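# Move fridge bottles upright onto cart tray, close fridge

## Task

Take each bottle still inside the refrigerator and set it standing upright on the cart's top tray; bottles already on that tray must also be upright when finished. Afterwards close the refrigerator door fully. The task fails if a glass bottle drops a long way, if the door is swung open or closed violently, or if the robot tips over or ends up leaning. Anything that stays in place only because the robot is holding it does not count.

## Robot and tools

Robot: a Hello Robot Stretch 4 with one arm. It has an omni-wheel base, a lift sliding up a mast, a telescoping arm reaching forward, a wrist with yaw, pitch and roll, and a two-finger gripper. It stands about 1.6 m tall, and its base edge lies within 0.23 m of the base origin. Cameras: head_camera, head_left_camera, head_right_camera, wrist_camera.

Frames: the base frame sits on the floor below the base centre, x ahead, y to the left, z up. hand_pose is reported in this frame and marks the point between the fingers, 0.015 m short of the tips; with all wrist joints at 0 its axes line up with the base frame, though the printed position may be slightly wrong. The odometry frame is the base frame as it was when the scene began.

execute_actions(actions, cameras): actions is a list holding a single action, or empty to just read state and images. One action may contain base, joints or both, plus optional pace and contact_limits; or it may contain only end_of_arm. All parts start at once.
- base: exactly one relative move from where the base last reported itself. translate_m drives straight, forward positive, -2 to 2 m. strafe_m slides sideways, left positive, -2 to 2 m. rotate_rad turns in place, counter-clockwise (left) positive, -3.2 to 3.2 rad.
- joints: absolute targets, by name, any subset: lift_m 0 to 1.2 (m); arm_m 0 to 0.55 (m extension); wrist_yaw_rad -1.134 to 4.276 (0 points ahead, positive turns left, 3.14 stowed back, over 3.4 the arm may block); wrist_pitch_rad -1.117 to 4.259 (0 level, 1.57 pointing down); wrist_roll_rad -1.117 to 4.259 (0 puts the fingers level with each other, positive turns clockwise as seen from behind); gripper_m 0 to 0.08 (finger gap in m). Targets beyond a joint range get clipped and run, with a note; other bad values or unknown keys reject the whole call.
- pace: "slow", "default", "fast", "max" (base up to 0.1/0.3/0.4/0.6 m/s and 1/2/3/4 rad/s; with the lift above 0.2 the base is slowed further, to 0.3 m/s and 1 rad/s at 1.2).
- contact_limits: only arm_m, 0 (gentlest) to 0.75 (firmest), default 0.5; the arm stops when it pushes that hard.
- end_of_arm: "enable_torque" revives wrist or gripper motors that shut off.
- cameras: list of names or "all"; omitted or null gives all, [] gives none.
Any joint or base not named in an action may still be driving toward an earlier target. A single action runs at most 15 s. A good first move to unfold the wrist: lift_m 0.4 with wrist_yaw_rad 0.

wait(seconds): 0 to 10 s with no new command; returns state and images. zoom_image(camera, region): enlarges [x0, y0, x1, y1] pixels (at most 504 by 504) of that camera's latest full image. read_manual(section): only licence texts. finished_scene(scene): ends the current scene by its number, permanently, and reports success; the goal must already hold and stay held.

Result lines: base_status and joint_status give how each commanded motion ended: done; off_target (stopped short, may still push); contact_stop_at_<key> (hit something, that part goes limp and may sag or roll); limit_stop_at_<name>, e.g. limit_stop_at_tilt (leaning over 6 degrees, lift, arm and wheels go limp) or limit_stop_at_own_body (near self-collision, likely when pitched up below -0.2 with roll under -0.4 or over 4); time_out; torque_fault (motor off until enable_torque). After these stops the old target is dropped. on_its_own reports things you did not command; its "held at" is the held target. joint_positions are current readings. base_odometry counts wheel turns only; if turned_by_wheels and turned_by_imu differ by more than about 0.1 rad, the base slipped or hit something. base_tilt is in degrees, forward and right positive, with a fixed bias up to about 1.5. motor_effort is percent of maximum, the bracket being the peak of the last action; wheel positive means turning right. lidar_m lists 12 distances in 30-degree sectors starting straight ahead and going counter-clockwise (4th left, 7th behind, 10th right); "-" means nothing seen or closer than 0.25 m; glass and thin legs may be missed. wrist_depth_mm is a 7x7 grid of depths, 100 to 2000 mm, "-" when unknown; clear objects are absent.

Gripping: command a gap smaller than the object; the fingers then stop just past contact. A grip shows as off_target with gripper effort away from 0. Effort staying beyond about 50 shuts the gripper off and it may let go. A level gripper carrying over about 2.7 kg faults the wrist.

Cautions: move glass bottles low and gently so nothing drops; open and close the fridge door slowly; do not turn or drive carrying over 1 kg with arm_m above 0.2, especially fast; avoid hard steady pushes with the arm high. Objects can occasionally be nudged by outside forces. The scene keeps running while you think, the robot holding its last command.

Each tool is called after ">>>" as a command line: name --argument value for each argument, lists and objects as JSON in quotes; but a table of rows of numbers goes row by row, as --pt "numbers of a row", without its own name.

## Session

>>> execute_actions --actions '[]'

Scene clock: 0.00 s.
base_odometry: x=+0.000 y=+0.000 heading=+0.000 (m, m, rad; odometry frame)
turned_by_wheels: +0.000 (rad since the last result)
turned_by_imu: +0.000 (rad since the last result)
base_tilt: forward=+0.7 right=-0.8 (deg)
lidar_m: 2.23 1.96 0.82 0.82 0.97 1.43 1.44 1.68 0.99 1.15 1.27 1.37
base_status: not commanded
joint_positions: lift_m=+0.150 arm_m=+0.000 wrist_yaw_rad=+3.131 wrist_pitch_rad=+0.008 wrist_roll_rad=+0.013 gripper_m=+0.040
joint_status: not commanded
motor_effort: lift_m=+21 arm_m=-1 wrist_yaw_rad=+0 wrist_pitch_rad=-8 wrist_roll_rad=-1 gripper_m=+0 wheel_0=+0 wheel_1=+0 wheel_2=+0 (%)
hand_pose: x=-0.0407 y=+0.0898 z=+0.3263 quat_wxyz=(+0.006, -0.004, +0.006, +1.000) (m; base frame)
wrist_depth_mm: - 140 1661 1576 1464 1430 1366 / - 139 1576 1576 1499 1430 1397 / - 126 190 1576 1499 1430 1366 / 107 140 234 1537 1537 1430 1366 / 139 1708 1618 1537 1464 1430 1397 / 1205 1308 1366 1308 1229 1160 1118 / 866 931 112 878 116 - 798
pictures: head_camera, head_left_camera, head_right_camera, wrist_camera
Images, in order (width x height): head_camera 420x560, head_left_camera 420x672, head_right_camera 420x672, wrist_camera 616x392.

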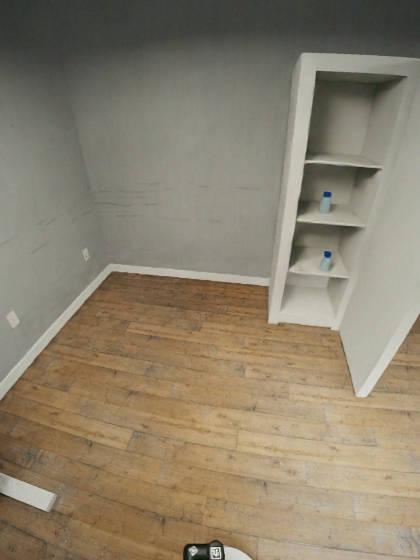

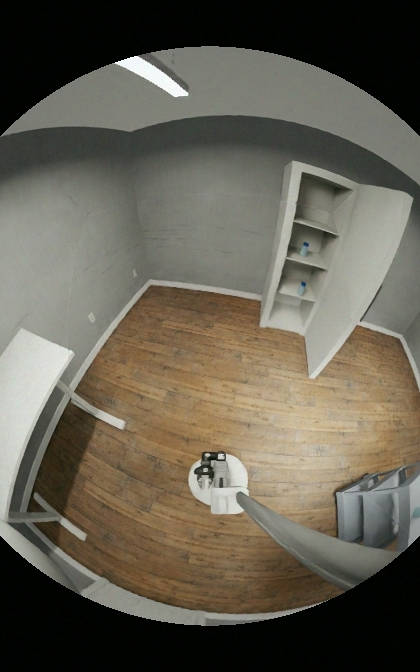

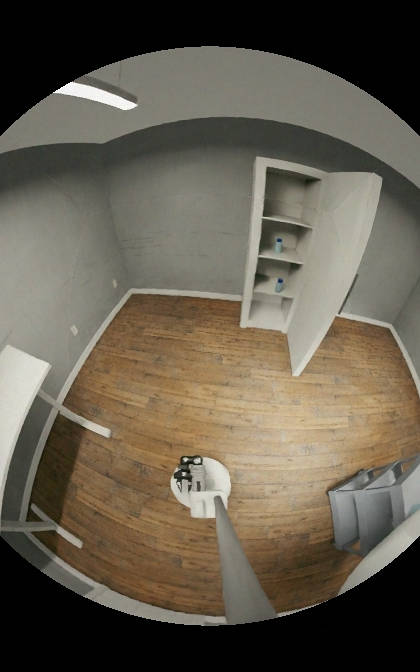

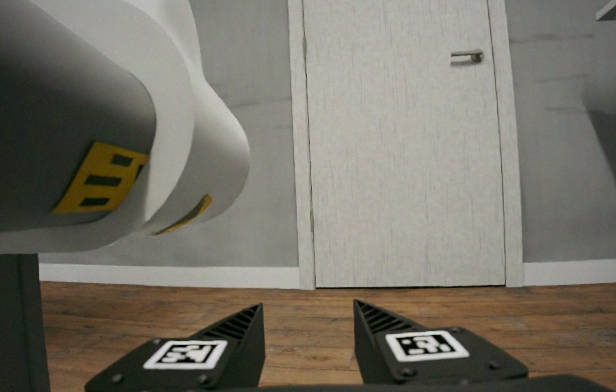

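>>> execute_actions --actions '[{"base":{"rotate_rad":-1.4},"joints":{"lift_m":0.4,"wrist_yaw_rad":0,"gripper_m":0.08}}]'

Scene clock: 20.43 s.
base_odometry: x=+0.000 y=+0.000 heading=-1.400 (m, m, rad; odometry frame)
turned_by_wheels: -1.400 (rad since the last result)
turned_by_imu: -1.384 (rad since the last result)
base_tilt: forward=+0.7 right=-0.8 (deg)
lidar_m: 3.12 1.28 1.70 2.28 1.77 0.81 0.84 1.07 1.43 1.45 1.16 0.97
base_status: done
joint_positions: lift_m=+0.400 arm_m=+0.000 wrist_yaw_rad=+0.001 wrist_pitch_rad=+0.008 wrist_roll_rad=+0.013 gripper_m=+0.080
joint_status: all done
motor_effort: lift_m=+24(27) arm_m=-1(1) wrist_yaw_rad=-2(8) wrist_pitch_rad=-9(9) wrist_roll_rad=-1(1) gripper_m=+2(2) wheel_0=-1(8) wheel_1=-1(6) wheel_2=-1(6) (%)
hand_pose: x=+0.3838 y=-0.0873 z=+0.5762 quat_wxyz=(+1.000, +0.006, +0.004, +0.000) (m; base frame)
wrist_depth_mm: - - - - - - - / - - - - - 820 640 / - - - - - 1060 - / - - - - - - - / - - - - - 788 647 / - - - - - 661 1756 / - 108 732 1397 1255 - -
pictures: head_camera, head_left_camera, head_right_camera, wrist_camera
Images, in order (width x height): head_camera 420x560, head_left_camera 420x672, head_right_camera 420x672, wrist_camera 616x392.

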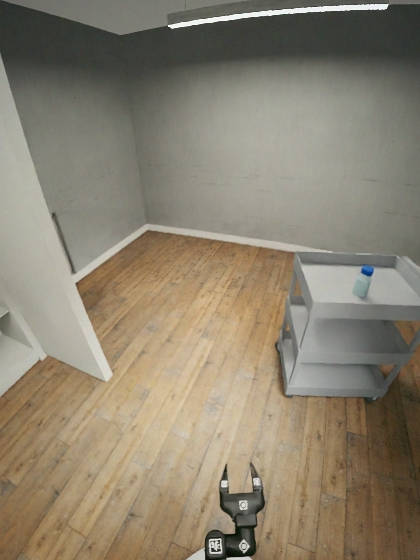

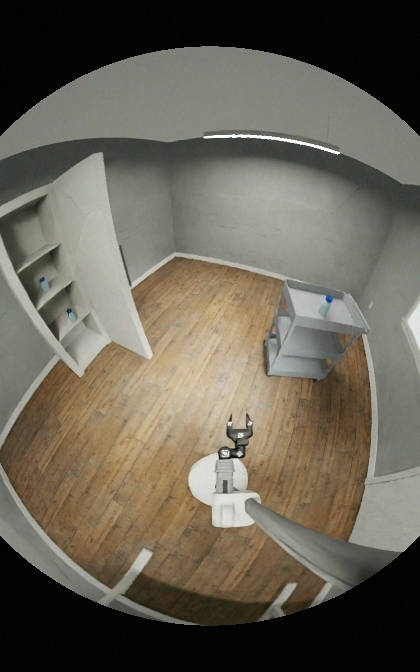

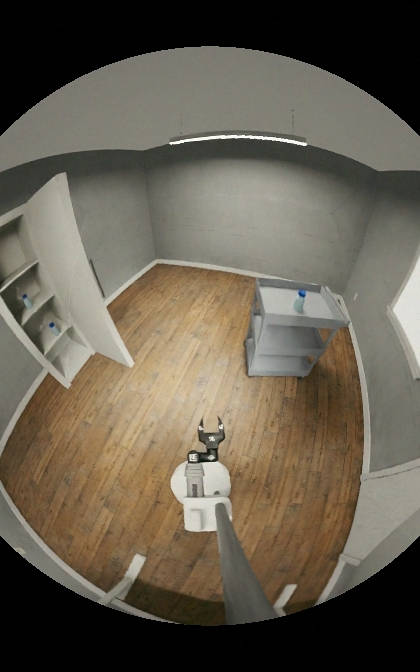

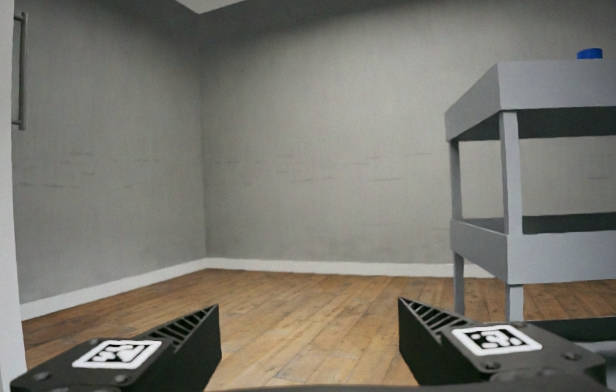

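>>> execute_actions --actions '[{"base":{"rotate_rad":1.16},"joints":{"lift_m":0.75}}]' --cameras '[]'

>>> execute_actions --actions '[{"base":{"strafe_m":-0.33}}]' --cameras '[]'

>>> execute_actions --actions '[{"base":{"translate_m":0.9}}]'

Scene clock: 40.00 s.
base_odometry: x=+0.000 y=+0.000 heading=-0.240 (m, m, rad; odometry frame)
turned_by_wheels: +1.160 (rad since the last result)
turned_by_imu: +1.148 (rad since the last result)
base_tilt: forward=+0.8 right=-0.8 (deg)
lidar_m: 1.68 2.31 0.86 0.81 0.87 1.18 1.43 1.52 1.10 0.96 3.20 1.27
base_status: done
joint_positions: lift_m=+0.750 arm_m=+0.000 wrist_yaw_rad=+0.000 wrist_pitch_rad=+0.008 wrist_roll_rad=+0.013 gripper_m=+0.080
joint_status: all done
motor_effort: lift_m=+24(26) arm_m=-1(1) wrist_yaw_rad=+0(1) wrist_pitch_rad=-8(8) wrist_roll_rad=+0(1) gripper_m=+2(2) wheel_0=+1(8) wheel_1=+1(8) wheel_2=+2(6) (%)
hand_pose: x=+0.3837 y=-0.0874 z=+0.9262 quat_wxyz=(+1.000, +0.006, +0.004, +0.000) (m; base frame)
wrist_depth_mm: - - - 1863 1756 1182 866 / - - - 1921 1921 1205 878 / - - - 1863 1863 1205 866 / - - - - 1808 1255 891 / - - - - 1863 1281 878 / - - - - 1618 1098 866 / - 109 - - 1661 - -
pictures: none
No camera images: the call's "cameras" was empty. Leave "cameras" out to get every camera's image.

Scene clock: 42.43 s.
base_odometry: x=-0.078 y=-0.321 heading=-0.240 (m, m, rad; odometry frame)
turned_by_wheels: +0.000 (rad since the last result)
turned_by_imu: +0.002 (rad since the last result)
base_tilt: forward=+0.7 right=-0.8 (deg)
lidar_m: 1.43 2.34 2.06 1.15 1.18 1.51 1.43 1.50 0.69 0.67 2.87 1.10
base_status: done
joint_positions: lift_m=+0.750 arm_m=+0.000 wrist_yaw_rad=+0.000 wrist_pitch_rad=+0.008 wrist_roll_rad=+0.013 gripper_m=+0.080
joint_status: not commanded
motor_effort: lift_m=+24(24) arm_m=-1(1) wrist_yaw_rad=-1(1) wrist_pitch_rad=-7(9) wrist_roll_rad=+1(2) gripper_m=+2(1) wheel_0=+0(10) wheel_1=+2(9) wheel_2=+1(2) (%)
hand_pose: x=+0.3837 y=-0.0874 z=+0.9263 quat_wxyz=(+1.000, +0.006, +0.004, +0.000) (m; base frame)
wrist_depth_mm: - - - 1756 1078 - - / - - - 1863 1118 - - / - - - 1863 1138 - - / - - - 1863 1182 - - / - - - 1921 1229 - - / - - 1537 1921 1229 - - / - 109 809 1863 1255 - -
pictures: none
No camera images: the call's "cameras" was empty. Leave "cameras" out to get every camera's image.

Scene clock: 46.93 s.
base_odometry: x=+0.796 y=-0.534 heading=-0.240 (m, m, rad; odometry frame)
turned_by_wheels: +0.000 (rad since the last result)
turned_by_imu: -0.001 (rad since the last result)
base_tilt: forward=+0.7 right=-0.9 (deg)
lidar_m: 0.81 1.40 1.92 1.96 1.31 1.65 2.34 1.15 1.26 2.74 0.40 0.52
base_status: done
joint_positions: lift_m=+0.750 arm_m=+0.000 wrist_yaw_rad=+0.000 wrist_pitch_rad=+0.008 wrist_roll_rad=+0.013 gripper_m=+0.080
joint_status: not commanded
motor_effort: lift_m=+23(23) arm_m=-1(1) wrist_yaw_rad=-1(1) wrist_pitch_rad=-8(8) wrist_roll_rad=+0(1) gripper_m=+2(1) wheel_0=-1(6) wheel_1=+0(2) wheel_2=+2(8) (%)
hand_pose: x=+0.3837 y=-0.0874 z=+0.9263 quat_wxyz=(+1.000, +0.006, +0.004, +0.000) (m; base frame)
wrist_depth_mm: 1138 609 676 699 691 544 407 / 1098 603 866 1008 854 597 410 / 1138 597 991 1025 931 597 407 / 1118 591 904 831 866 591 413 / 1138 591 820 1008 878 591 415 / 1138 591 891 1025 1042 512 418 / - 109 504 991 878 - -
pictures: head_camera, head_left_camera, head_right_camera, wrist_camera
Images, in order (width x height): head_camera 420x560, head_left_camera 420x672, head_right_camera 420x672, wrist_camera 616x392.

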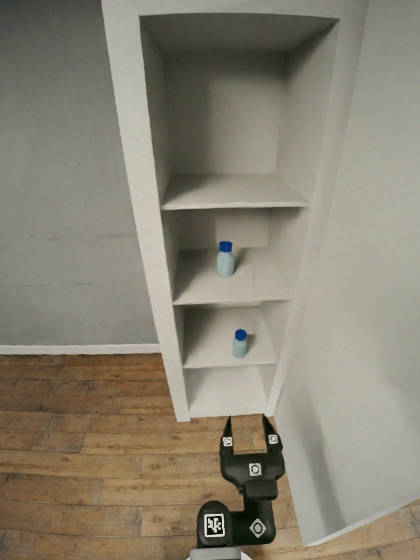

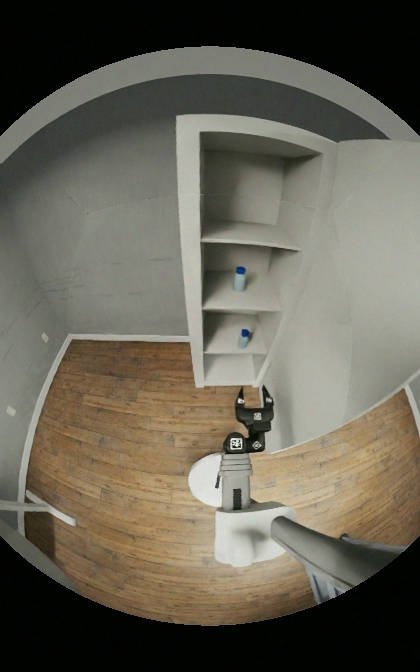

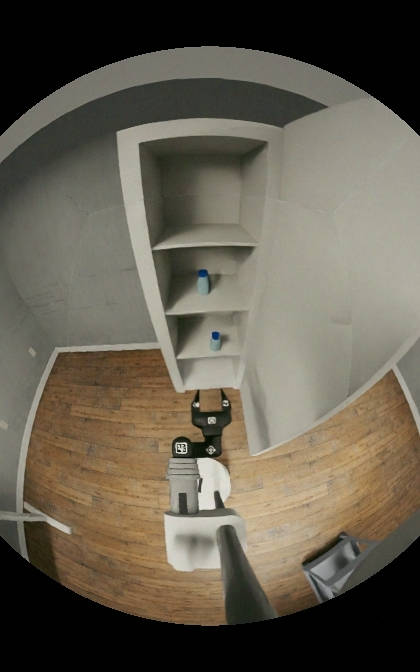

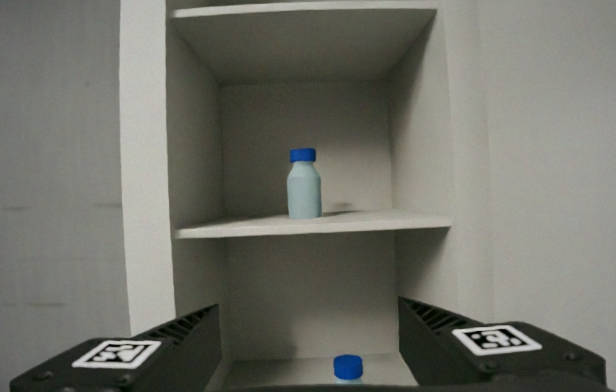

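>>> zoom_image --camera "wrist_camera" --region '[250, 130, 370, 250]'

Region (250, 130, 370, 250) of wrist_camera's 616x392 image, scaled by 4.200.

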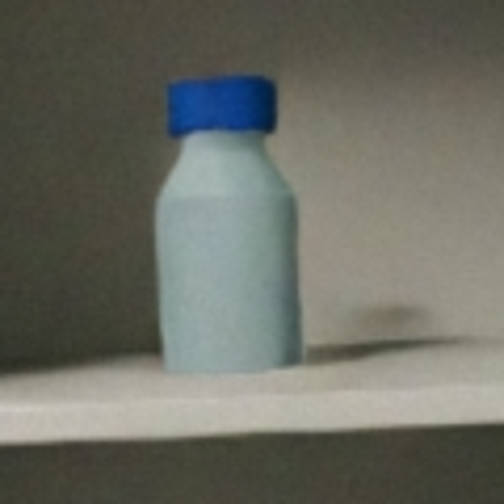

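>>> execute_actions --actions '[{"base":{"translate_m":0.35},"joints":{"lift_m":0.907,"wrist_pitch_rad":0.4,"arm_m":0.12}}]' --cameras '["head_camera","wrist_camera"]'

Scene clock: 85.70 s.
base_odometry: x=+1.136 y=-0.617 heading=-0.239 (m, m, rad; odometry frame)
turned_by_wheels: +0.000 (rad since the last result)
turned_by_imu: +0.000 (rad since the last result)
base_tilt: forward=+0.6 right=-0.8 (deg)
lidar_m: 0.45 0.47 1.45 1.97 1.54 1.63 2.69 1.47 0.38 0.34 0.36 0.50
base_status: done
joint_positions: lift_m=+0.907 arm_m=+0.119 wrist_yaw_rad=+0.000 wrist_pitch_rad=+0.402 wrist_roll_rad=+0.013 gripper_m=+0.080
joint_status: all done
motor_effort: lift_m=+24(26) arm_m=+6(7) wrist_yaw_rad=+0(1) wrist_pitch_rad=-7(7) wrist_roll_rad=-2(0) gripper_m=+3(2) wheel_0=+0(6) wheel_1=+2(5) wheel_2=+2(9) (%)
hand_pose: x=+0.4854 y=-0.0874 z=+1.0016 quat_wxyz=(+0.980, +0.006, +0.200, -0.001) (m; base frame)
wrist_depth_mm: 312 473 500 496 500 455 336 / 314 473 521 512 535 466 343 / 314 469 549 300 554 480 349 / 309 430 459 307 439 424 345 / 307 343 340 319 325 319 312 / 267 268 266 264 258 251 248 / - 108 187 220 206 - -
pictures: head_camera, wrist_camera
Images, in order (width x height): head_camera 420x560, wrist_camera 616x392.

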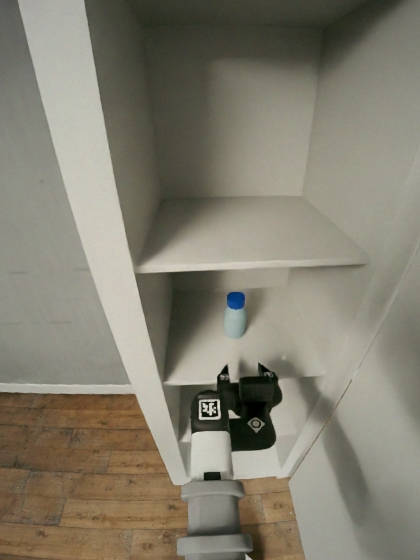

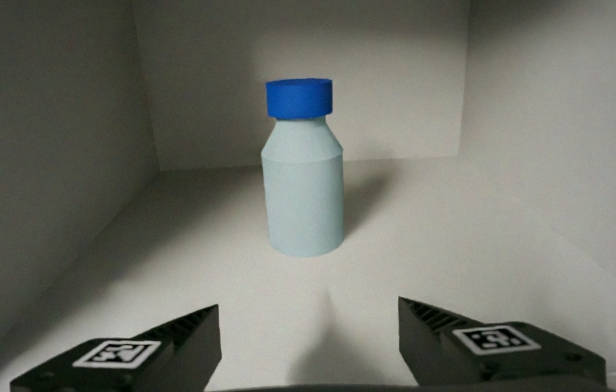

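>>> execute_actions --actions '[{"joints":{"lift_m":0.912,"arm_m":0.27}}]' --cameras '["wrist_camera"]'

Scene clock: 97.20 s.
base_odometry: x=+1.136 y=-0.617 heading=-0.239 (m, m, rad; odometry frame)
turned_by_wheels: +0.000 (rad since the last result)
turned_by_imu: +0.000 (rad since the last result)
base_tilt: forward=+0.8 right=-0.8 (deg)
lidar_m: 0.45 0.47 1.46 1.95 1.52 1.67 2.70 1.43 0.38 0.35 0.35 0.49
base_status: not commanded
joint_positions: lift_m=+0.912 arm_m=+0.269 wrist_yaw_rad=+0.000 wrist_pitch_rad=+0.402 wrist_roll_rad=+0.013 gripper_m=+0.080
joint_status: all done
motor_effort: lift_m=+24(27) arm_m=+6(8) wrist_yaw_rad=+0(1) wrist_pitch_rad=-7(7) wrist_roll_rad=+0(1) gripper_m=+1(0) wheel_0=+1(1) wheel_1=+2(1) wheel_2=+2(2) (%)
hand_pose: x=+0.6354 y=-0.0874 z=+1.0066 quat_wxyz=(+0.980, +0.006, +0.200, -0.001) (m; base frame)
wrist_depth_mm: 319 355 357 359 364 366 336 / 317 370 377 379 382 384 340 / 315 394 394 147 404 407 349 / 312 415 415 153 424 424 345 / 309 351 329 159 315 325 320 / 273 273 250 163 187 257 253 / - 108 174 175 187 - -
pictures: wrist_camera
Images, in order (width x height): wrist_camera 616x392.

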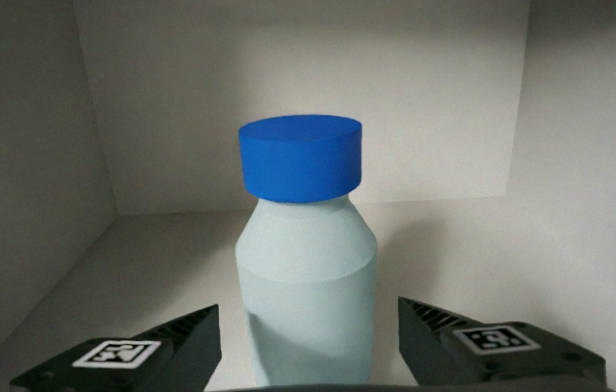

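>>> execute_actions --actions '[{"joints":{"arm_m":0.325},"pace":"slow"}]' --cameras '["wrist_camera"]'

>>> execute_actions --actions '[{"joints":{"gripper_m":0.04}}]' --cameras '["head_camera","wrist_camera"]'

Scene clock: 105.47 s.
base_odometry: x=+1.136 y=-0.617 heading=-0.239 (m, m, rad; odometry frame)
turned_by_wheels: +0.000 (rad since the last result)
turned_by_imu: +0.000 (rad since the last result)
base_tilt: forward=+0.9 right=-0.8 (deg)
lidar_m: 0.46 0.47 1.44 1.96 1.51 1.66 2.67 1.45 0.38 0.33 0.36 0.48
base_status: not commanded
joint_positions: lift_m=+0.912 arm_m=+0.324 wrist_yaw_rad=+0.000 wrist_pitch_rad=+0.402 wrist_roll_rad=+0.013 gripper_m=+0.080
joint_status: all done
motor_effort: lift_m=+24(24) arm_m=+6(7) wrist_yaw_rad=+0(0) wrist_pitch_rad=-7(6) wrist_roll_rad=-1(1) gripper_m=+2(1) wheel_0=+1(1) wheel_1=+1(1) wheel_2=+1(1) (%)
hand_pose: x=+0.6904 y=-0.0874 z=+1.0066 quat_wxyz=(+0.980, +0.006, +0.200, -0.001) (m; base frame)
wrist_depth_mm: 303 304 309 312 312 315 317 / 312 322 324 327 330 332 327 / 317 340 340 340 347 351 345 / 314 364 353 - 368 373 343 / 307 351 314 - 315 325 320 / 274 274 134 109 129 258 252 / - 109 117 107 115 - -
pictures: wrist_camera
Images, in order (width x height): wrist_camera 616x392.

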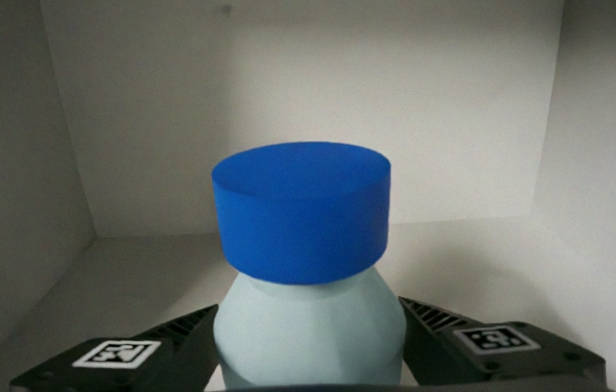

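Scene clock: 106.37 s.
base_odometry: x=+1.136 y=-0.617 heading=-0.240 (m, m, rad; odometry frame)
turned_by_wheels: +0.000 (rad since the last result)
turned_by_imu: +0.000 (rad since the last result)
base_tilt: forward=+0.8 right=-0.8 (deg)
lidar_m: 0.45 0.45 1.46 1.96 1.51 1.65 2.69 1.44 0.37 0.35 0.38 0.47
base_status: not commanded
joint_positions: lift_m=+0.912 arm_m=+0.324 wrist_yaw_rad=+0.000 wrist_pitch_rad=+0.402 wrist_roll_rad=+0.013 gripper_m=+0.069
joint_status: gripper_m off_target (ended at +0.069, target +0.040)
on_its_own: gripper_m is held at +0.064, not at your +0.040, by its contact guard: the fingers met something
motor_effort: lift_m=+24(24) arm_m=+6(6) wrist_yaw_rad=+1(0) wrist_pitch_rad=-8(7) wrist_roll_rad=-1(1) gripper_m=-39(39) wheel_0=+1(1) wheel_1=+1(1) wheel_2=+1(2) (%)
hand_pose: x=+0.6904 y=-0.0875 z=+1.0066 quat_wxyz=(+0.980, +0.006, +0.200, -0.001) (m; base frame)
wrist_depth_mm: 301 306 309 312 314 315 315 / 312 322 325 329 329 330 327 / 319 340 340 338 345 351 345 / 312 364 353 - 366 375 343 / 309 351 312 - 314 327 319 / 274 274 131 109 126 257 252 / 230 109 113 108 113 - -
pictures: head_camera, wrist_camera
Images, in order (width x height): head_camera 420x560, wrist_camera 616x392.

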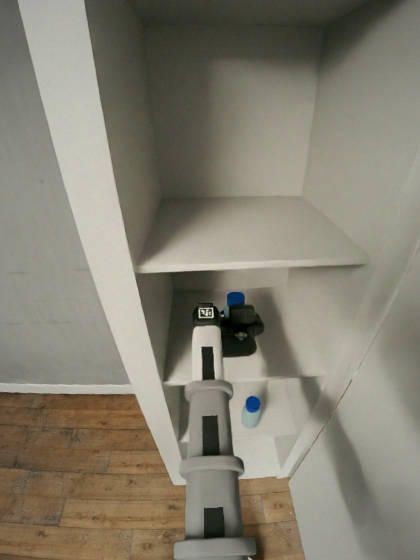

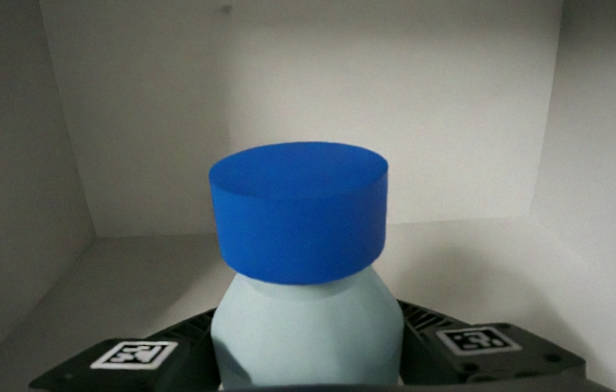

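>>> execute_actions --actions '[{"joints":{"lift_m":0.935},"pace":"slow"}]' --cameras '["wrist_camera"]'

Scene clock: 110.70 s.
base_odometry: x=+1.136 y=-0.617 heading=-0.240 (m, m, rad; odometry frame)
turned_by_wheels: +0.000 (rad since the last result)
turned_by_imu: +0.000 (rad since the last result)
base_tilt: forward=+0.8 right=-0.7 (deg)
lidar_m: 0.42 0.46 1.47 1.97 1.50 1.68 2.70 1.45 0.37 0.32 0.36 0.49
base_status: not commanded
joint_positions: lift_m=+0.935 arm_m=+0.324 wrist_yaw_rad=+0.000 wrist_pitch_rad=+0.405 wrist_roll_rad=+0.013 gripper_m=+0.069
joint_status: all done
on_its_own: gripper_m is held at +0.064, not at your +0.040, by its contact guard: the fingers met something
motor_effort: lift_m=+26(28) arm_m=+6(6) wrist_yaw_rad=+1(0) wrist_pitch_rad=-17(16) wrist_roll_rad=-1(1) gripper_m=-39(39) wheel_0=+1(1) wheel_1=+1(1) wheel_2=+1(1) (%)
hand_pose: x=+0.6902 y=-0.0875 z=+1.0289 quat_wxyz=(+0.980, +0.006, +0.201, -0.001) (m; base frame)
wrist_depth_mm: 301 303 307 310 312 314 317 / 310 322 325 329 327 332 329 / 315 342 340 340 345 353 347 / 315 362 357 - 370 377 343 / 309 377 347 - 349 359 336 / 287 306 131 109 126 287 279 / 257 109 113 107 113 - -
pictures: wrist_camera
Images, in order (width x height): wrist_camera 616x392.

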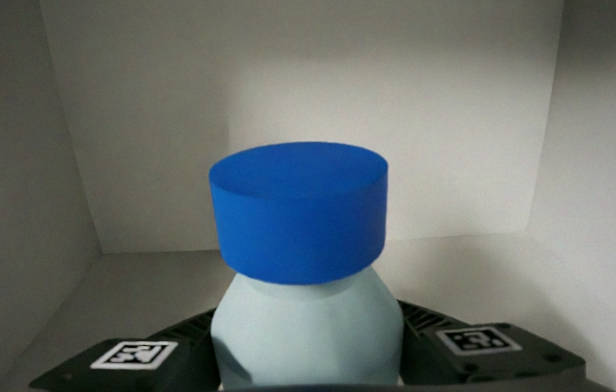

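>>> execute_actions --actions '[{"base":{"translate_m":-0.6},"joints":{"arm_m":0.0}}]' --cameras '["wrist_camera"]'

>>> execute_actions --actions '[{"base":{"rotate_rad":-1.26},"joints":{"lift_m":0.96},"pace":"slow"}]' --cameras '["wrist_camera"]'

>>> execute_actions --actions '[{"base":{"strafe_m":-0.95}}]'

Scene clock: 139.37 s.
base_odometry: x=+0.553 y=-0.475 heading=-0.239 (m, m, rad; odometry frame)
turned_by_wheels: +0.000 (rad since the last result)
turned_by_imu: +0.002 (rad since the last result)
base_tilt: forward=+0.7 right=-0.9 (deg)
lidar_m: 1.03 1.66 2.04 1.34 1.20 1.62 2.06 0.99 0.96 2.74 0.57 0.53
base_status: done
joint_positions: lift_m=+0.935 arm_m=+0.001 wrist_yaw_rad=+0.000 wrist_pitch_rad=+0.405 wrist_roll_rad=+0.013 gripper_m=+0.069
joint_status: all done
on_its_own: gripper_m is held at +0.064, not at your +0.040, by its contact guard: the fingers met something
motor_effort: lift_m=+26(26) arm_m=-7(7) wrist_yaw_rad=+1(2) wrist_pitch_rad=-17(16) wrist_roll_rad=+1(2) gripper_m=-38(38) wheel_0=+0(3) wheel_1=+1(1) wheel_2=+0(9) (%)
hand_pose: x=+0.3675 y=-0.0875 z=+1.0289 quat_wxyz=(+0.980, +0.006, +0.201, -0.001) (m; base frame)
wrist_depth_mm: 1229 1205 1025 1138 904 549 407 / 1255 1281 1008 1205 931 569 413 / 1366 1366 842 866 854 585 410 / 1430 1430 842 - 866 597 413 / 1537 1537 931 - 931 597 415 / 1618 1661 131 110 126 559 433 / 1397 109 113 108 113 - -
pictures: wrist_camera
Images, in order (width x height): wrist_camera 616x392.

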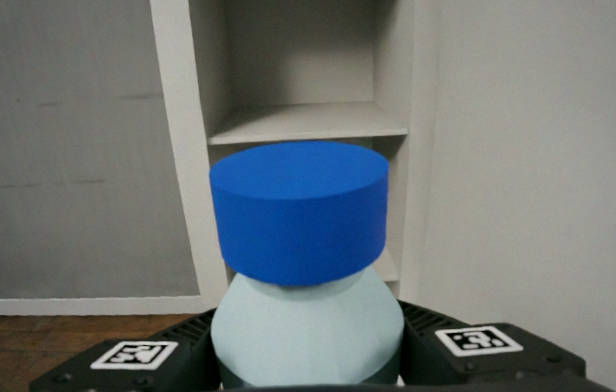

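Scene clock: 141.90 s.
base_odometry: x=+0.553 y=-0.475 heading=-1.499 (m, m, rad; odometry frame)
turned_by_wheels: -1.260 (rad since the last result)
turned_by_imu: -1.246 (rad since the last result)
base_tilt: forward=+0.8 right=-0.7 (deg)
lidar_m: 0.35 0.55 0.84 1.05 1.91 1.96 1.39 1.39 2.08 1.55 0.95 2.71
base_status: done
joint_positions: lift_m=+0.960 arm_m=+0.001 wrist_yaw_rad=+0.000 wrist_pitch_rad=+0.405 wrist_roll_rad=+0.013 gripper_m=+0.069
joint_status: all done
on_its_own: gripper_m is held at +0.064, not at your +0.040, by its contact guard: the fingers met something
motor_effort: lift_m=+26(26) arm_m=-7(7) wrist_yaw_rad=+0(1) wrist_pitch_rad=-16(17) wrist_roll_rad=+1(0) gripper_m=-38(38) wheel_0=+1(5) wheel_1=+2(6) wheel_2=+1(4) (%)
hand_pose: x=+0.3675 y=-0.0874 z=+1.0539 quat_wxyz=(+0.980, +0.006, +0.201, -0.001) (m; base frame)
wrist_depth_mm: 1618 - - - - - 1921 / 1661 - - - - - - / 1661 - - - - - - / 1708 - - - - - - / 1661 - - - - - - / 1708 1708 131 109 126 1618 1618 / 1537 109 113 108 113 - -
pictures: wrist_camera
Images, in order (width x height): wrist_camera 616x392.

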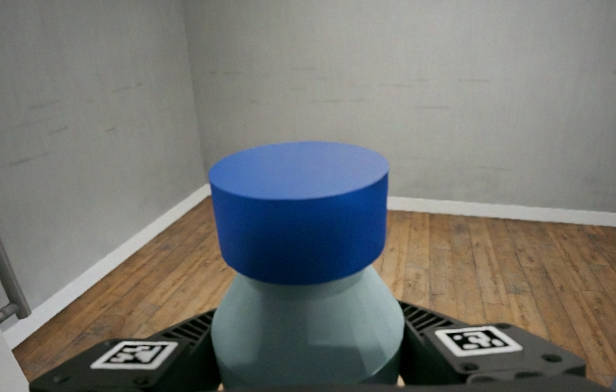

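Scene clock: 146.40 s.
base_odometry: x=-0.395 y=-0.543 heading=-1.499 (m, m, rad; odometry frame)
turned_by_wheels: +0.000 (rad since the last result)
turned_by_imu: +0.001 (rad since the last result)
base_tilt: forward=+0.8 right=-0.9 (deg)
lidar_m: 0.35 2.85 1.28 1.93 2.57 1.45 1.46 1.35 1.20 1.21 0.53 0.40
base_status: done
joint_positions: lift_m=+0.960 arm_m=+0.001 wrist_yaw_rad=+0.000 wrist_pitch_rad=+0.405 wrist_roll_rad=+0.013 gripper_m=+0.069
joint_status: not commanded
on_its_own: gripper_m is held at +0.064, not at your +0.040, by its contact guard: the fingers met something
motor_effort: lift_m=+25(26) arm_m=-7(7) wrist_yaw_rad=+0(0) wrist_pitch_rad=-13(16) wrist_roll_rad=-2(1) gripper_m=-37(39) wheel_0=+0(9) wheel_1=+0(7) wheel_2=+0(1) (%)
hand_pose: x=+0.3675 y=-0.0874 z=+1.0540 quat_wxyz=(+0.980, +0.006, +0.201, -0.001) (m; base frame)
wrist_depth_mm: - - - - 1921 1863 1708 / - - - - - 1921 1863 / - - - - - - 1921 / - - - - - - - / - - 603 - 621 661 621 / 1756 1756 131 109 126 508 517 / 1464 109 113 107 113 - -
pictures: head_camera, head_left_camera, head_right_camera, wrist_camera
Images, in order (width x height): head_camera 420x560, head_left_camera 420x672, head_right_camera 420x672, wrist_camera 616x392.

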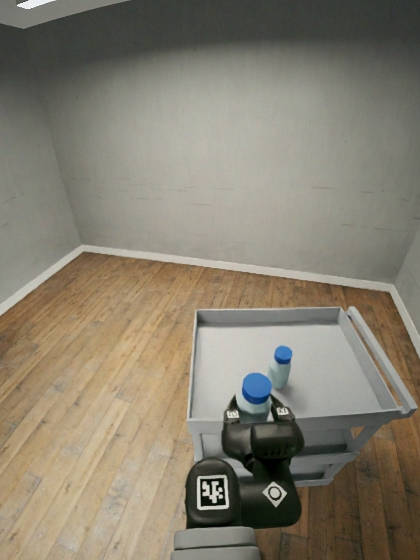

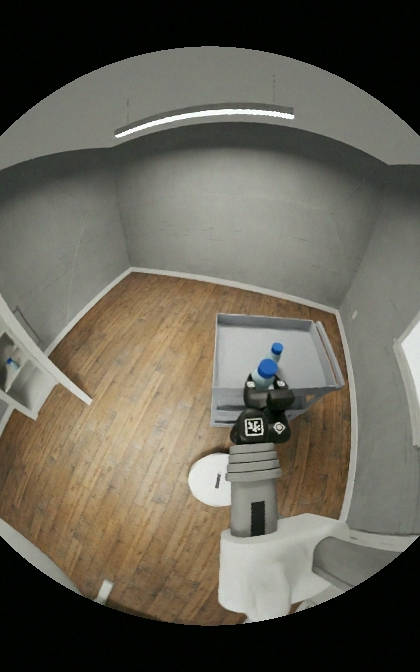

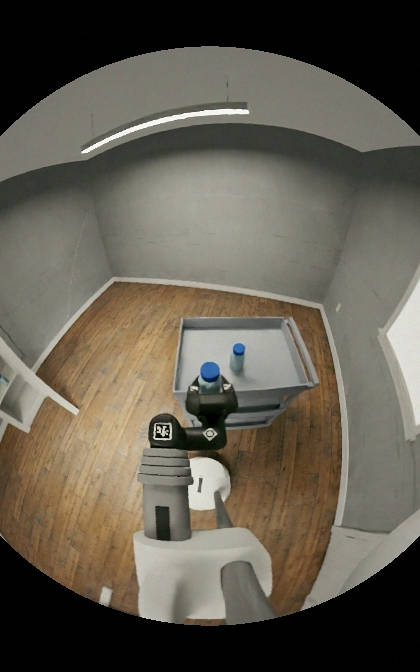

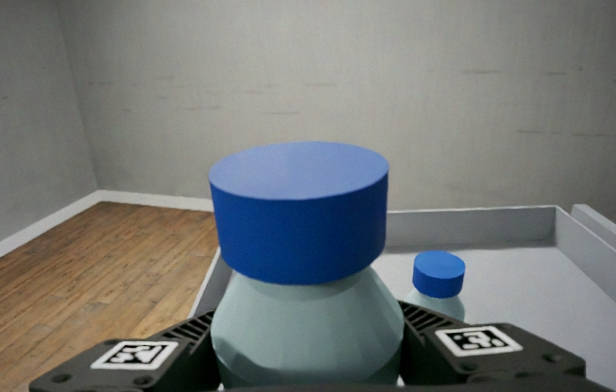

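>>> execute_actions --actions '[{"base":{"strafe_m":0.03},"joints":{"arm_m":0.35}}]' --cameras '[]'

>>> execute_actions --actions '[{"joints":{"lift_m":0.83}}]'

Scene clock: 163.93 s.
base_odometry: x=-0.365 y=-0.541 heading=-1.499 (m, m, rad; odometry frame)
turned_by_wheels: +0.000 (rad since the last result)
turned_by_imu: +0.001 (rad since the last result)
base_tilt: forward=+0.8 right=-0.8 (deg)
lidar_m: 0.39 2.79 1.28 1.91 2.50 1.40 1.47 1.38 1.22 1.22 0.54 0.40
base_status: done
joint_positions: lift_m=+0.960 arm_m=+0.349 wrist_yaw_rad=+0.000 wrist_pitch_rad=+0.405 wrist_roll_rad=+0.013 gripper_m=+0.069
joint_status: all done
on_its_own: gripper_m is held at +0.064, not at your +0.040, by its contact guard: the fingers met something
motor_effort: lift_m=+24(24) arm_m=+6(8) wrist_yaw_rad=-1(1) wrist_pitch_rad=-13(16) wrist_roll_rad=-1(1) gripper_m=-37(38) wheel_0=+2(7) wheel_1=-2(6) wheel_2=+0(0) (%)
hand_pose: x=+0.7152 y=-0.0874 z=+1.0540 quat_wxyz=(+0.980, +0.006, +0.201, -0.001) (m; base frame)
wrist_depth_mm: - - 1921 1756 1618 1576 1499 / - - - 1863 1808 1576 1537 / - - - 1921 1863 1708 1618 / - - - - 1921 1863 1708 / - - - - - 1921 1808 / 1808 1708 131 109 126 1618 1576 / 1499 109 113 108 113 - -
pictures: none
No camera images: the call's "cameras" was empty. Leave "cameras" out to get every camera's image.

Scene clock: 165.53 s.
base_odometry: x=-0.365 y=-0.541 heading=-1.499 (m, m, rad; odometry frame)
turned_by_wheels: +0.000 (rad since the last result)
turned_by_imu: +0.000 (rad since the last result)
base_tilt: forward=+0.7 right=-0.9 (deg)
lidar_m: 0.35 2.81 1.28 1.93 2.54 1.45 1.45 1.38 1.22 1.22 0.56 0.41
base_status: not commanded
joint_positions: lift_m=+0.830 arm_m=+0.349 wrist_yaw_rad=+0.000 wrist_pitch_rad=+0.405 wrist_roll_rad=+0.013 gripper_m=+0.069
joint_status: all done
on_its_own: gripper_m is held at +0.064, not at your +0.040, by its contact guard: the fingers met something
motor_effort: lift_m=+19(23) arm_m=+6(6) wrist_yaw_rad=-1(1) wrist_pitch_rad=-15(15) wrist_roll_rad=+0(1) gripper_m=-40(39) wheel_0=+2(2) wheel_1=-2(2) wheel_2=+0(0) (%)
hand_pose: x=+0.7152 y=-0.0874 z=+0.9245 quat_wxyz=(+0.980, +0.006, +0.201, -0.001) (m; base frame)
wrist_depth_mm: - - 1921 1708 1618 1576 1464 / - - - 1863 1708 1618 1537 / - - - 1921 1863 1756 1618 / - - - - 1863 1808 1708 / - - 317 - 315 319 319 / 1499 1499 131 109 126 324 322 / 1281 109 113 107 113 - -
pictures: head_camera, head_left_camera, head_right_camera, wrist_camera
Images, in order (width x height): head_camera 420x560, head_left_camera 420x672, head_right_camera 420x672, wrist_camera 616x392.

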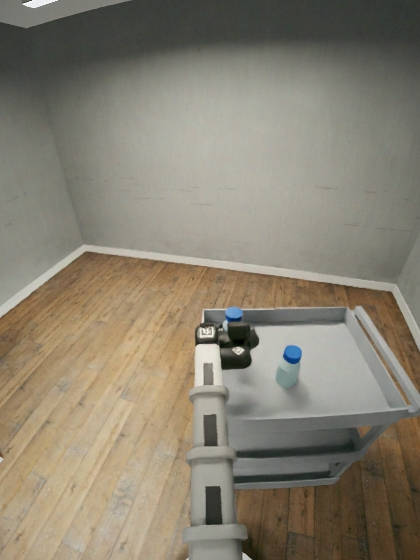

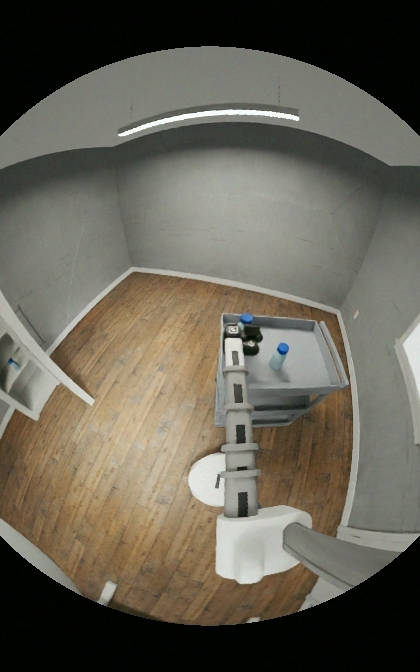

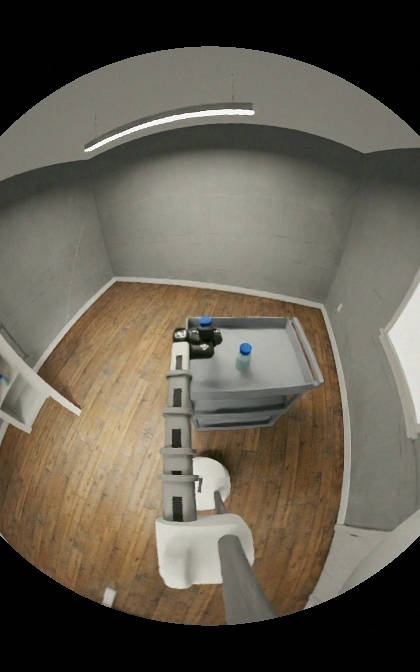

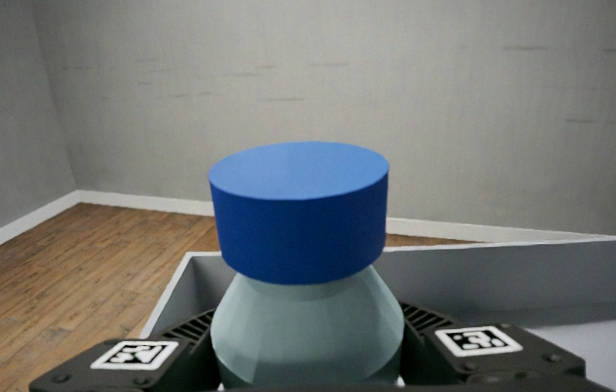

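>>> execute_actions --actions '[{"joints":{"lift_m":0.80},"pace":"slow"}]' --cameras '["wrist_camera"]'

>>> execute_actions --actions '[{"joints":{"lift_m":0.79},"pace":"slow"}]' --cameras '["wrist_camera"]'

Scene clock: 175.23 s.
base_odometry: x=-0.365 y=-0.541 heading=-1.499 (m, m, rad; odometry frame)
turned_by_wheels: +0.000 (rad since the last result)
turned_by_imu: +0.000 (rad since the last result)
base_tilt: forward=+0.8 right=-0.7 (deg)
lidar_m: 0.39 2.79 1.25 1.89 2.54 1.42 1.45 1.40 1.23 1.23 0.55 0.38
base_status: not commanded
joint_positions: lift_m=+0.800 arm_m=+0.349 wrist_yaw_rad=+0.000 wrist_pitch_rad=+0.405 wrist_roll_rad=+0.013 gripper_m=+0.069
joint_status: all done
on_its_own: gripper_m is held at +0.064, not at your +0.040, by its contact guard: the fingers met something
motor_effort: lift_m=+18(20) arm_m=+6(6) wrist_yaw_rad=-1(0) wrist_pitch_rad=-17(15) wrist_roll_rad=+1(1) gripper_m=-38(38) wheel_0=+2(2) wheel_1=-2(2) wheel_2=+0(0) (%)
hand_pose: x=+0.7152 y=-0.0874 z=+0.8945 quat_wxyz=(+0.980, +0.006, +0.201, -0.001) (m; base frame)
wrist_depth_mm: - - 1863 1756 1708 1537 1464 / - - - 1921 1756 1618 1537 / - - - 1921 1863 1661 1576 / - - - - 1863 1808 1661 / 1921 1863 296 - 306 309 309 / 1537 246 131 109 126 296 289 / 1255 109 113 107 113 - -
pictures: wrist_camera
Images, in order (width x height): wrist_camera 616x392.

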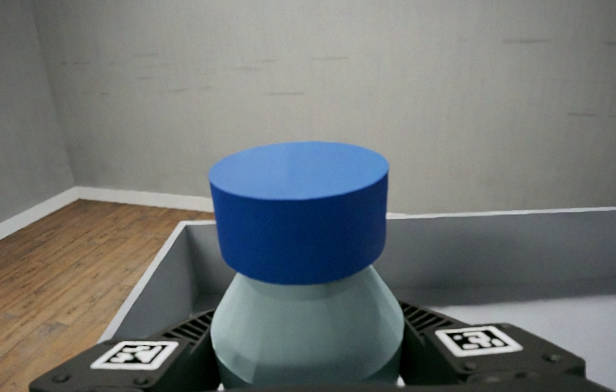

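Scene clock: 175.97 s.
base_odometry: x=-0.365 y=-0.541 heading=-1.499 (m, m, rad; odometry frame)
turned_by_wheels: +0.000 (rad since the last result)
turned_by_imu: +0.000 (rad since the last result)
base_tilt: forward=+0.7 right=-0.8 (deg)
lidar_m: 0.37 2.81 1.27 1.93 2.53 1.43 1.45 1.37 1.22 1.21 0.53 0.40
base_status: not commanded
joint_positions: lift_m=+0.790 arm_m=+0.349 wrist_yaw_rad=+0.000 wrist_pitch_rad=+0.405 wrist_roll_rad=+0.013 gripper_m=+0.069
joint_status: all done
on_its_own: gripper_m is held at +0.064, not at your +0.040, by its contact guard: the fingers met something
motor_effort: lift_m=+18(18) arm_m=+6(6) wrist_yaw_rad=-1(1) wrist_pitch_rad=-15(16) wrist_roll_rad=+1(1) gripper_m=-38(39) wheel_0=+2(1) wheel_1=-2(2) wheel_2=+0(0) (%)
hand_pose: x=+0.7152 y=-0.0874 z=+0.8845 quat_wxyz=(+0.980, +0.006, +0.201, -0.001) (m; base frame)
wrist_depth_mm: - - 1921 1808 1661 1537 1499 / - - - 1921 1756 1661 1537 / - - - 1921 1808 1756 1618 / - - 301 - 297 1708 1661 / 1921 1808 298 - 306 310 307 / 1499 227 131 109 127 281 276 / 1229 109 113 107 113 - -
pictures: wrist_camera
Images, in order (width x height): wrist_camera 616x392.

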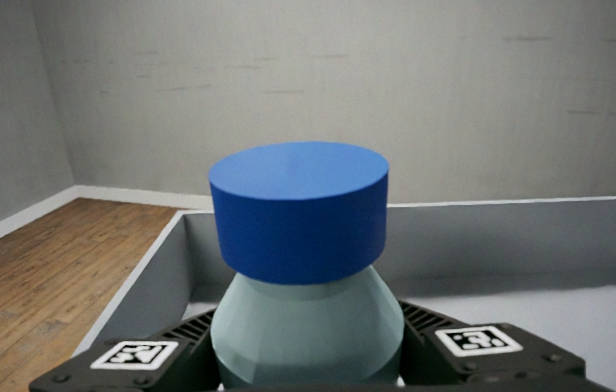

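>>> execute_actions --actions '[{"joints":{"lift_m":0.776},"pace":"slow"}]' --cameras '[]'

Scene clock: 181.97 s.
base_odometry: x=-0.365 y=-0.541 heading=-1.499 (m, m, rad; odometry frame)
turned_by_wheels: +0.000 (rad since the last result)
turned_by_imu: +0.000 (rad since the last result)
base_tilt: forward=+0.7 right=-0.8 (deg)
lidar_m: 0.38 2.82 1.29 1.93 2.54 1.44 1.47 1.37 1.21 1.23 0.55 0.41
base_status: not commanded
joint_positions: lift_m=+0.776 arm_m=+0.349 wrist_yaw_rad=+0.000 wrist_pitch_rad=+0.405 wrist_roll_rad=+0.013 gripper_m=+0.069
joint_status: all done
on_its_own: gripper_m is held at +0.064, not at your +0.040, by its contact guard: the fingers met something
motor_effort: lift_m=+18(20) arm_m=+6(6) wrist_yaw_rad=-1(1) wrist_pitch_rad=-15(17) wrist_roll_rad=+2(1) gripper_m=-37(37) wheel_0=+1(2) wheel_1=-2(2) wheel_2=+0(0) (%)
hand_pose: x=+0.7152 y=-0.0874 z=+0.8705 quat_wxyz=(+0.980, +0.006, +0.201, -0.001) (m; base frame)
wrist_depth_mm: - - 1863 1756 1708 1576 1499 / - - - 1863 1756 1618 1499 / - - - 1921 1863 1661 1618 / - - 298 - 291 296 293 / 1863 272 296 - 304 306 306 / 1464 211 131 109 126 262 257 / 153 109 113 108 113 - -
pictures: none
No camera images: the call's "cameras" was empty. Leave "cameras" out to get every camera's image.

>>> execute_actions --actions '[{"joints":{"lift_m":0.770},"pace":"slow"}]' --cameras '[]'

Scene clock: 187.50 s.
base_odometry: x=-0.365 y=-0.541 heading=-1.499 (m, m, rad; odometry frame)
turned_by_wheels: +0.000 (rad since the last result)
turned_by_imu: +0.000 (rad since the last result)
base_tilt: forward=+0.8 right=-0.9 (deg)
lidar_m: 0.38 2.79 1.26 1.92 2.54 1.45 1.43 1.38 1.23 1.23 0.54 0.41
base_status: not commanded
joint_positions: lift_m=+0.770 arm_m=+0.349 wrist_yaw_rad=+0.000 wrist_pitch_rad=+0.403 wrist_roll_rad=+0.013 gripper_m=+0.069
joint_status: all done
on_its_own: gripper_m is held at +0.064, not at your +0.040, by its contact guard: the fingers met something
motor_effort: lift_m=+16(17) arm_m=+6(6) wrist_yaw_rad=+0(1) wrist_pitch_rad=-8(15) wrist_roll_rad=-1(0) gripper_m=-39(38) wheel_0=+2(2) wheel_1=-2(2) wheel_2=+0(0) (%)
hand_pose: x=+0.7154 y=-0.0874 z=+0.8652 quat_wxyz=(+0.980, +0.006, +0.200, -0.001) (m; base frame)
wrist_depth_mm: - - 1921 1756 1618 1576 1464 / - - - 1863 1708 1618 1537 / - - - 1921 1863 1756 1618 / - - 293 - 291 293 293 / 1863 268 296 - 301 304 303 / 1464 209 131 109 126 257 251 / 152 109 113 108 113 - -
pictures: none
No camera images: the call's "cameras" was empty. Leave "cameras" out to get every camera's image.

>>> execute_actions --actions '[{"joints":{"gripper_m":0.08}}]' --cameras '[]'

>>> execute_actions --actions '[{"joints":{"arm_m":0.27,"lift_m":0.79}}]' --cameras '["wrist_camera"]'

>>> execute_actions --actions '[{"joints":{"arm_m":0.0,"lift_m":0.86}}]' --cameras '["head_camera"]'

Scene clock: 197.07 s.
base_odometry: x=-0.365 y=-0.541 heading=-1.499 (m, m, rad; odometry frame)
turned_by_wheels: +0.000 (rad since the last result)
turned_by_imu: +0.000 (rad since the last result)
base_tilt: forward=+0.7 right=-0.7 (deg)
lidar_m: 0.38 2.79 1.28 1.92 2.53 1.44 1.48 1.35 1.21 1.24 0.54 0.39
base_status: not commanded
joint_positions: lift_m=+0.770 arm_m=+0.349 wrist_yaw_rad=+0.000 wrist_pitch_rad=+0.403 wrist_roll_rad=+0.013 gripper_m=+0.080
joint_status: all done
motor_effort: lift_m=+16(17) arm_m=+6(6) wrist_yaw_rad=+0(0) wrist_pitch_rad=-8(9) wrist_roll_rad=+1(1) gripper_m=+1(37) wheel_0=+2(2) wheel_1=-2(2) wheel_2=+0(0) (%)
hand_pose: x=+0.7154 y=-0.0874 z=+0.8652 quat_wxyz=(+0.980, +0.006, +0.200, -0.001) (m; base frame)
wrist_depth_mm: - - 1921 1756 1661 1576 1499 / - - - 1921 1708 1618 1618 / - - - 1863 1863 1708 1618 / - - 294 - 291 293 293 / 1863 270 298 - 301 304 301 / 1499 209 131 109 129 256 252 / - 109 116 107 115 - -
pictures: none
No camera images: the call's "cameras" was empty. Leave "cameras" out to get every camera's image.

Scene clock: 198.23 s.
base_odometry: x=-0.365 y=-0.541 heading=-1.499 (m, m, rad; odometry frame)
turned_by_wheels: +0.000 (rad since the last result)
turned_by_imu: +0.000 (rad since the last result)
base_tilt: forward=+0.7 right=-0.7 (deg)
lidar_m: 0.38 2.82 1.27 1.93 2.53 1.43 1.47 1.38 1.24 1.23 0.55 0.40
base_status: not commanded
joint_positions: lift_m=+0.790 arm_m=+0.271 wrist_yaw_rad=+0.000 wrist_pitch_rad=+0.402 wrist_roll_rad=+0.013 gripper_m=+0.080
joint_status: all done
motor_effort: lift_m=+24(23) arm_m=-7(8) wrist_yaw_rad=+0(0) wrist_pitch_rad=-8(9) wrist_roll_rad=+0(0) gripper_m=+2(1) wheel_0=+2(2) wheel_1=-2(2) wheel_2=+0(0) (%)
hand_pose: x=+0.6377 y=-0.0874 z=+0.8846 quat_wxyz=(+0.980, +0.006, +0.200, -0.001) (m; base frame)
wrist_depth_mm: - - - 1863 1708 1618 1537 / - - - 1921 1863 1708 1618 / - - - - 1983 1808 1661 / - - 377 177 377 373 368 / 1921 1921 345 189 366 364 351 / 1499 234 287 192 279 285 279 / - 108 193 207 228 - -
pictures: wrist_camera
Images, in order (width x height): wrist_camera 616x392.

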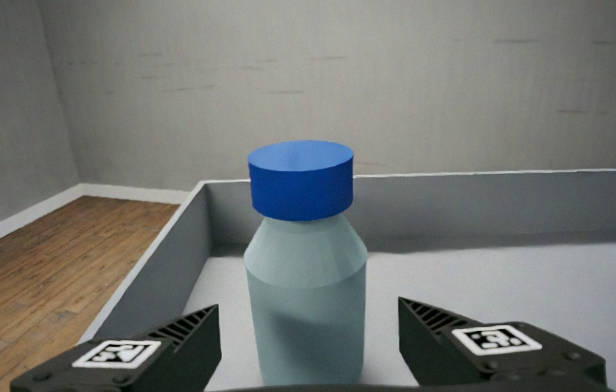

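Scene clock: 200.17 s.
base_odometry: x=-0.365 y=-0.541 heading=-1.499 (m, m, rad; odometry frame)
turned_by_wheels: +0.000 (rad since the last result)
turned_by_imu: +0.000 (rad since the last result)
base_tilt: forward=+0.9 right=-0.8 (deg)
lidar_m: 0.38 2.81 1.27 1.94 2.52 1.41 1.45 1.40 1.22 1.23 0.58 0.41
base_status: not commanded
joint_positions: lift_m=+0.860 arm_m=+0.001 wrist_yaw_rad=+0.000 wrist_pitch_rad=+0.403 wrist_roll_rad=+0.013 gripper_m=+0.080
joint_status: all done
motor_effort: lift_m=+24(25) arm_m=-7(8) wrist_yaw_rad=+1(1) wrist_pitch_rad=-7(9) wrist_roll_rad=+0(0) gripper_m=+2(1) wheel_0=+2(2) wheel_1=-2(2) wheel_2=+0(0) (%)
hand_pose: x=+0.3678 y=-0.0874 z=+0.9546 quat_wxyz=(+0.980, +0.006, +0.200, -0.001) (m; base frame)
wrist_depth_mm: - - - - 1921 1863 1708 / - - - - - 1983 1863 / - - - - - - 1921 / - - - 484 640 362 634 / - - 521 488 504 357 480 / 1618 1576 392 407 399 370 382 / - 108 244 342 317 - -
pictures: head_camera
Images, in order (width x height): head_camera 420x560.

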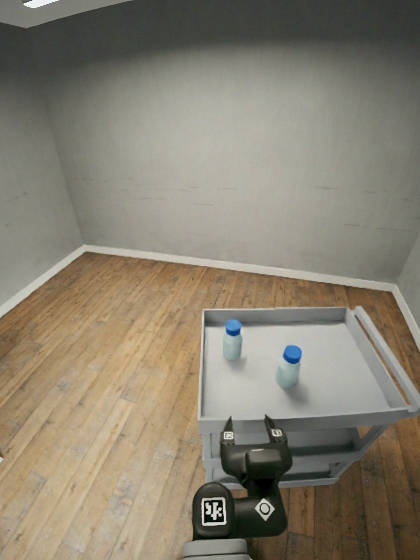

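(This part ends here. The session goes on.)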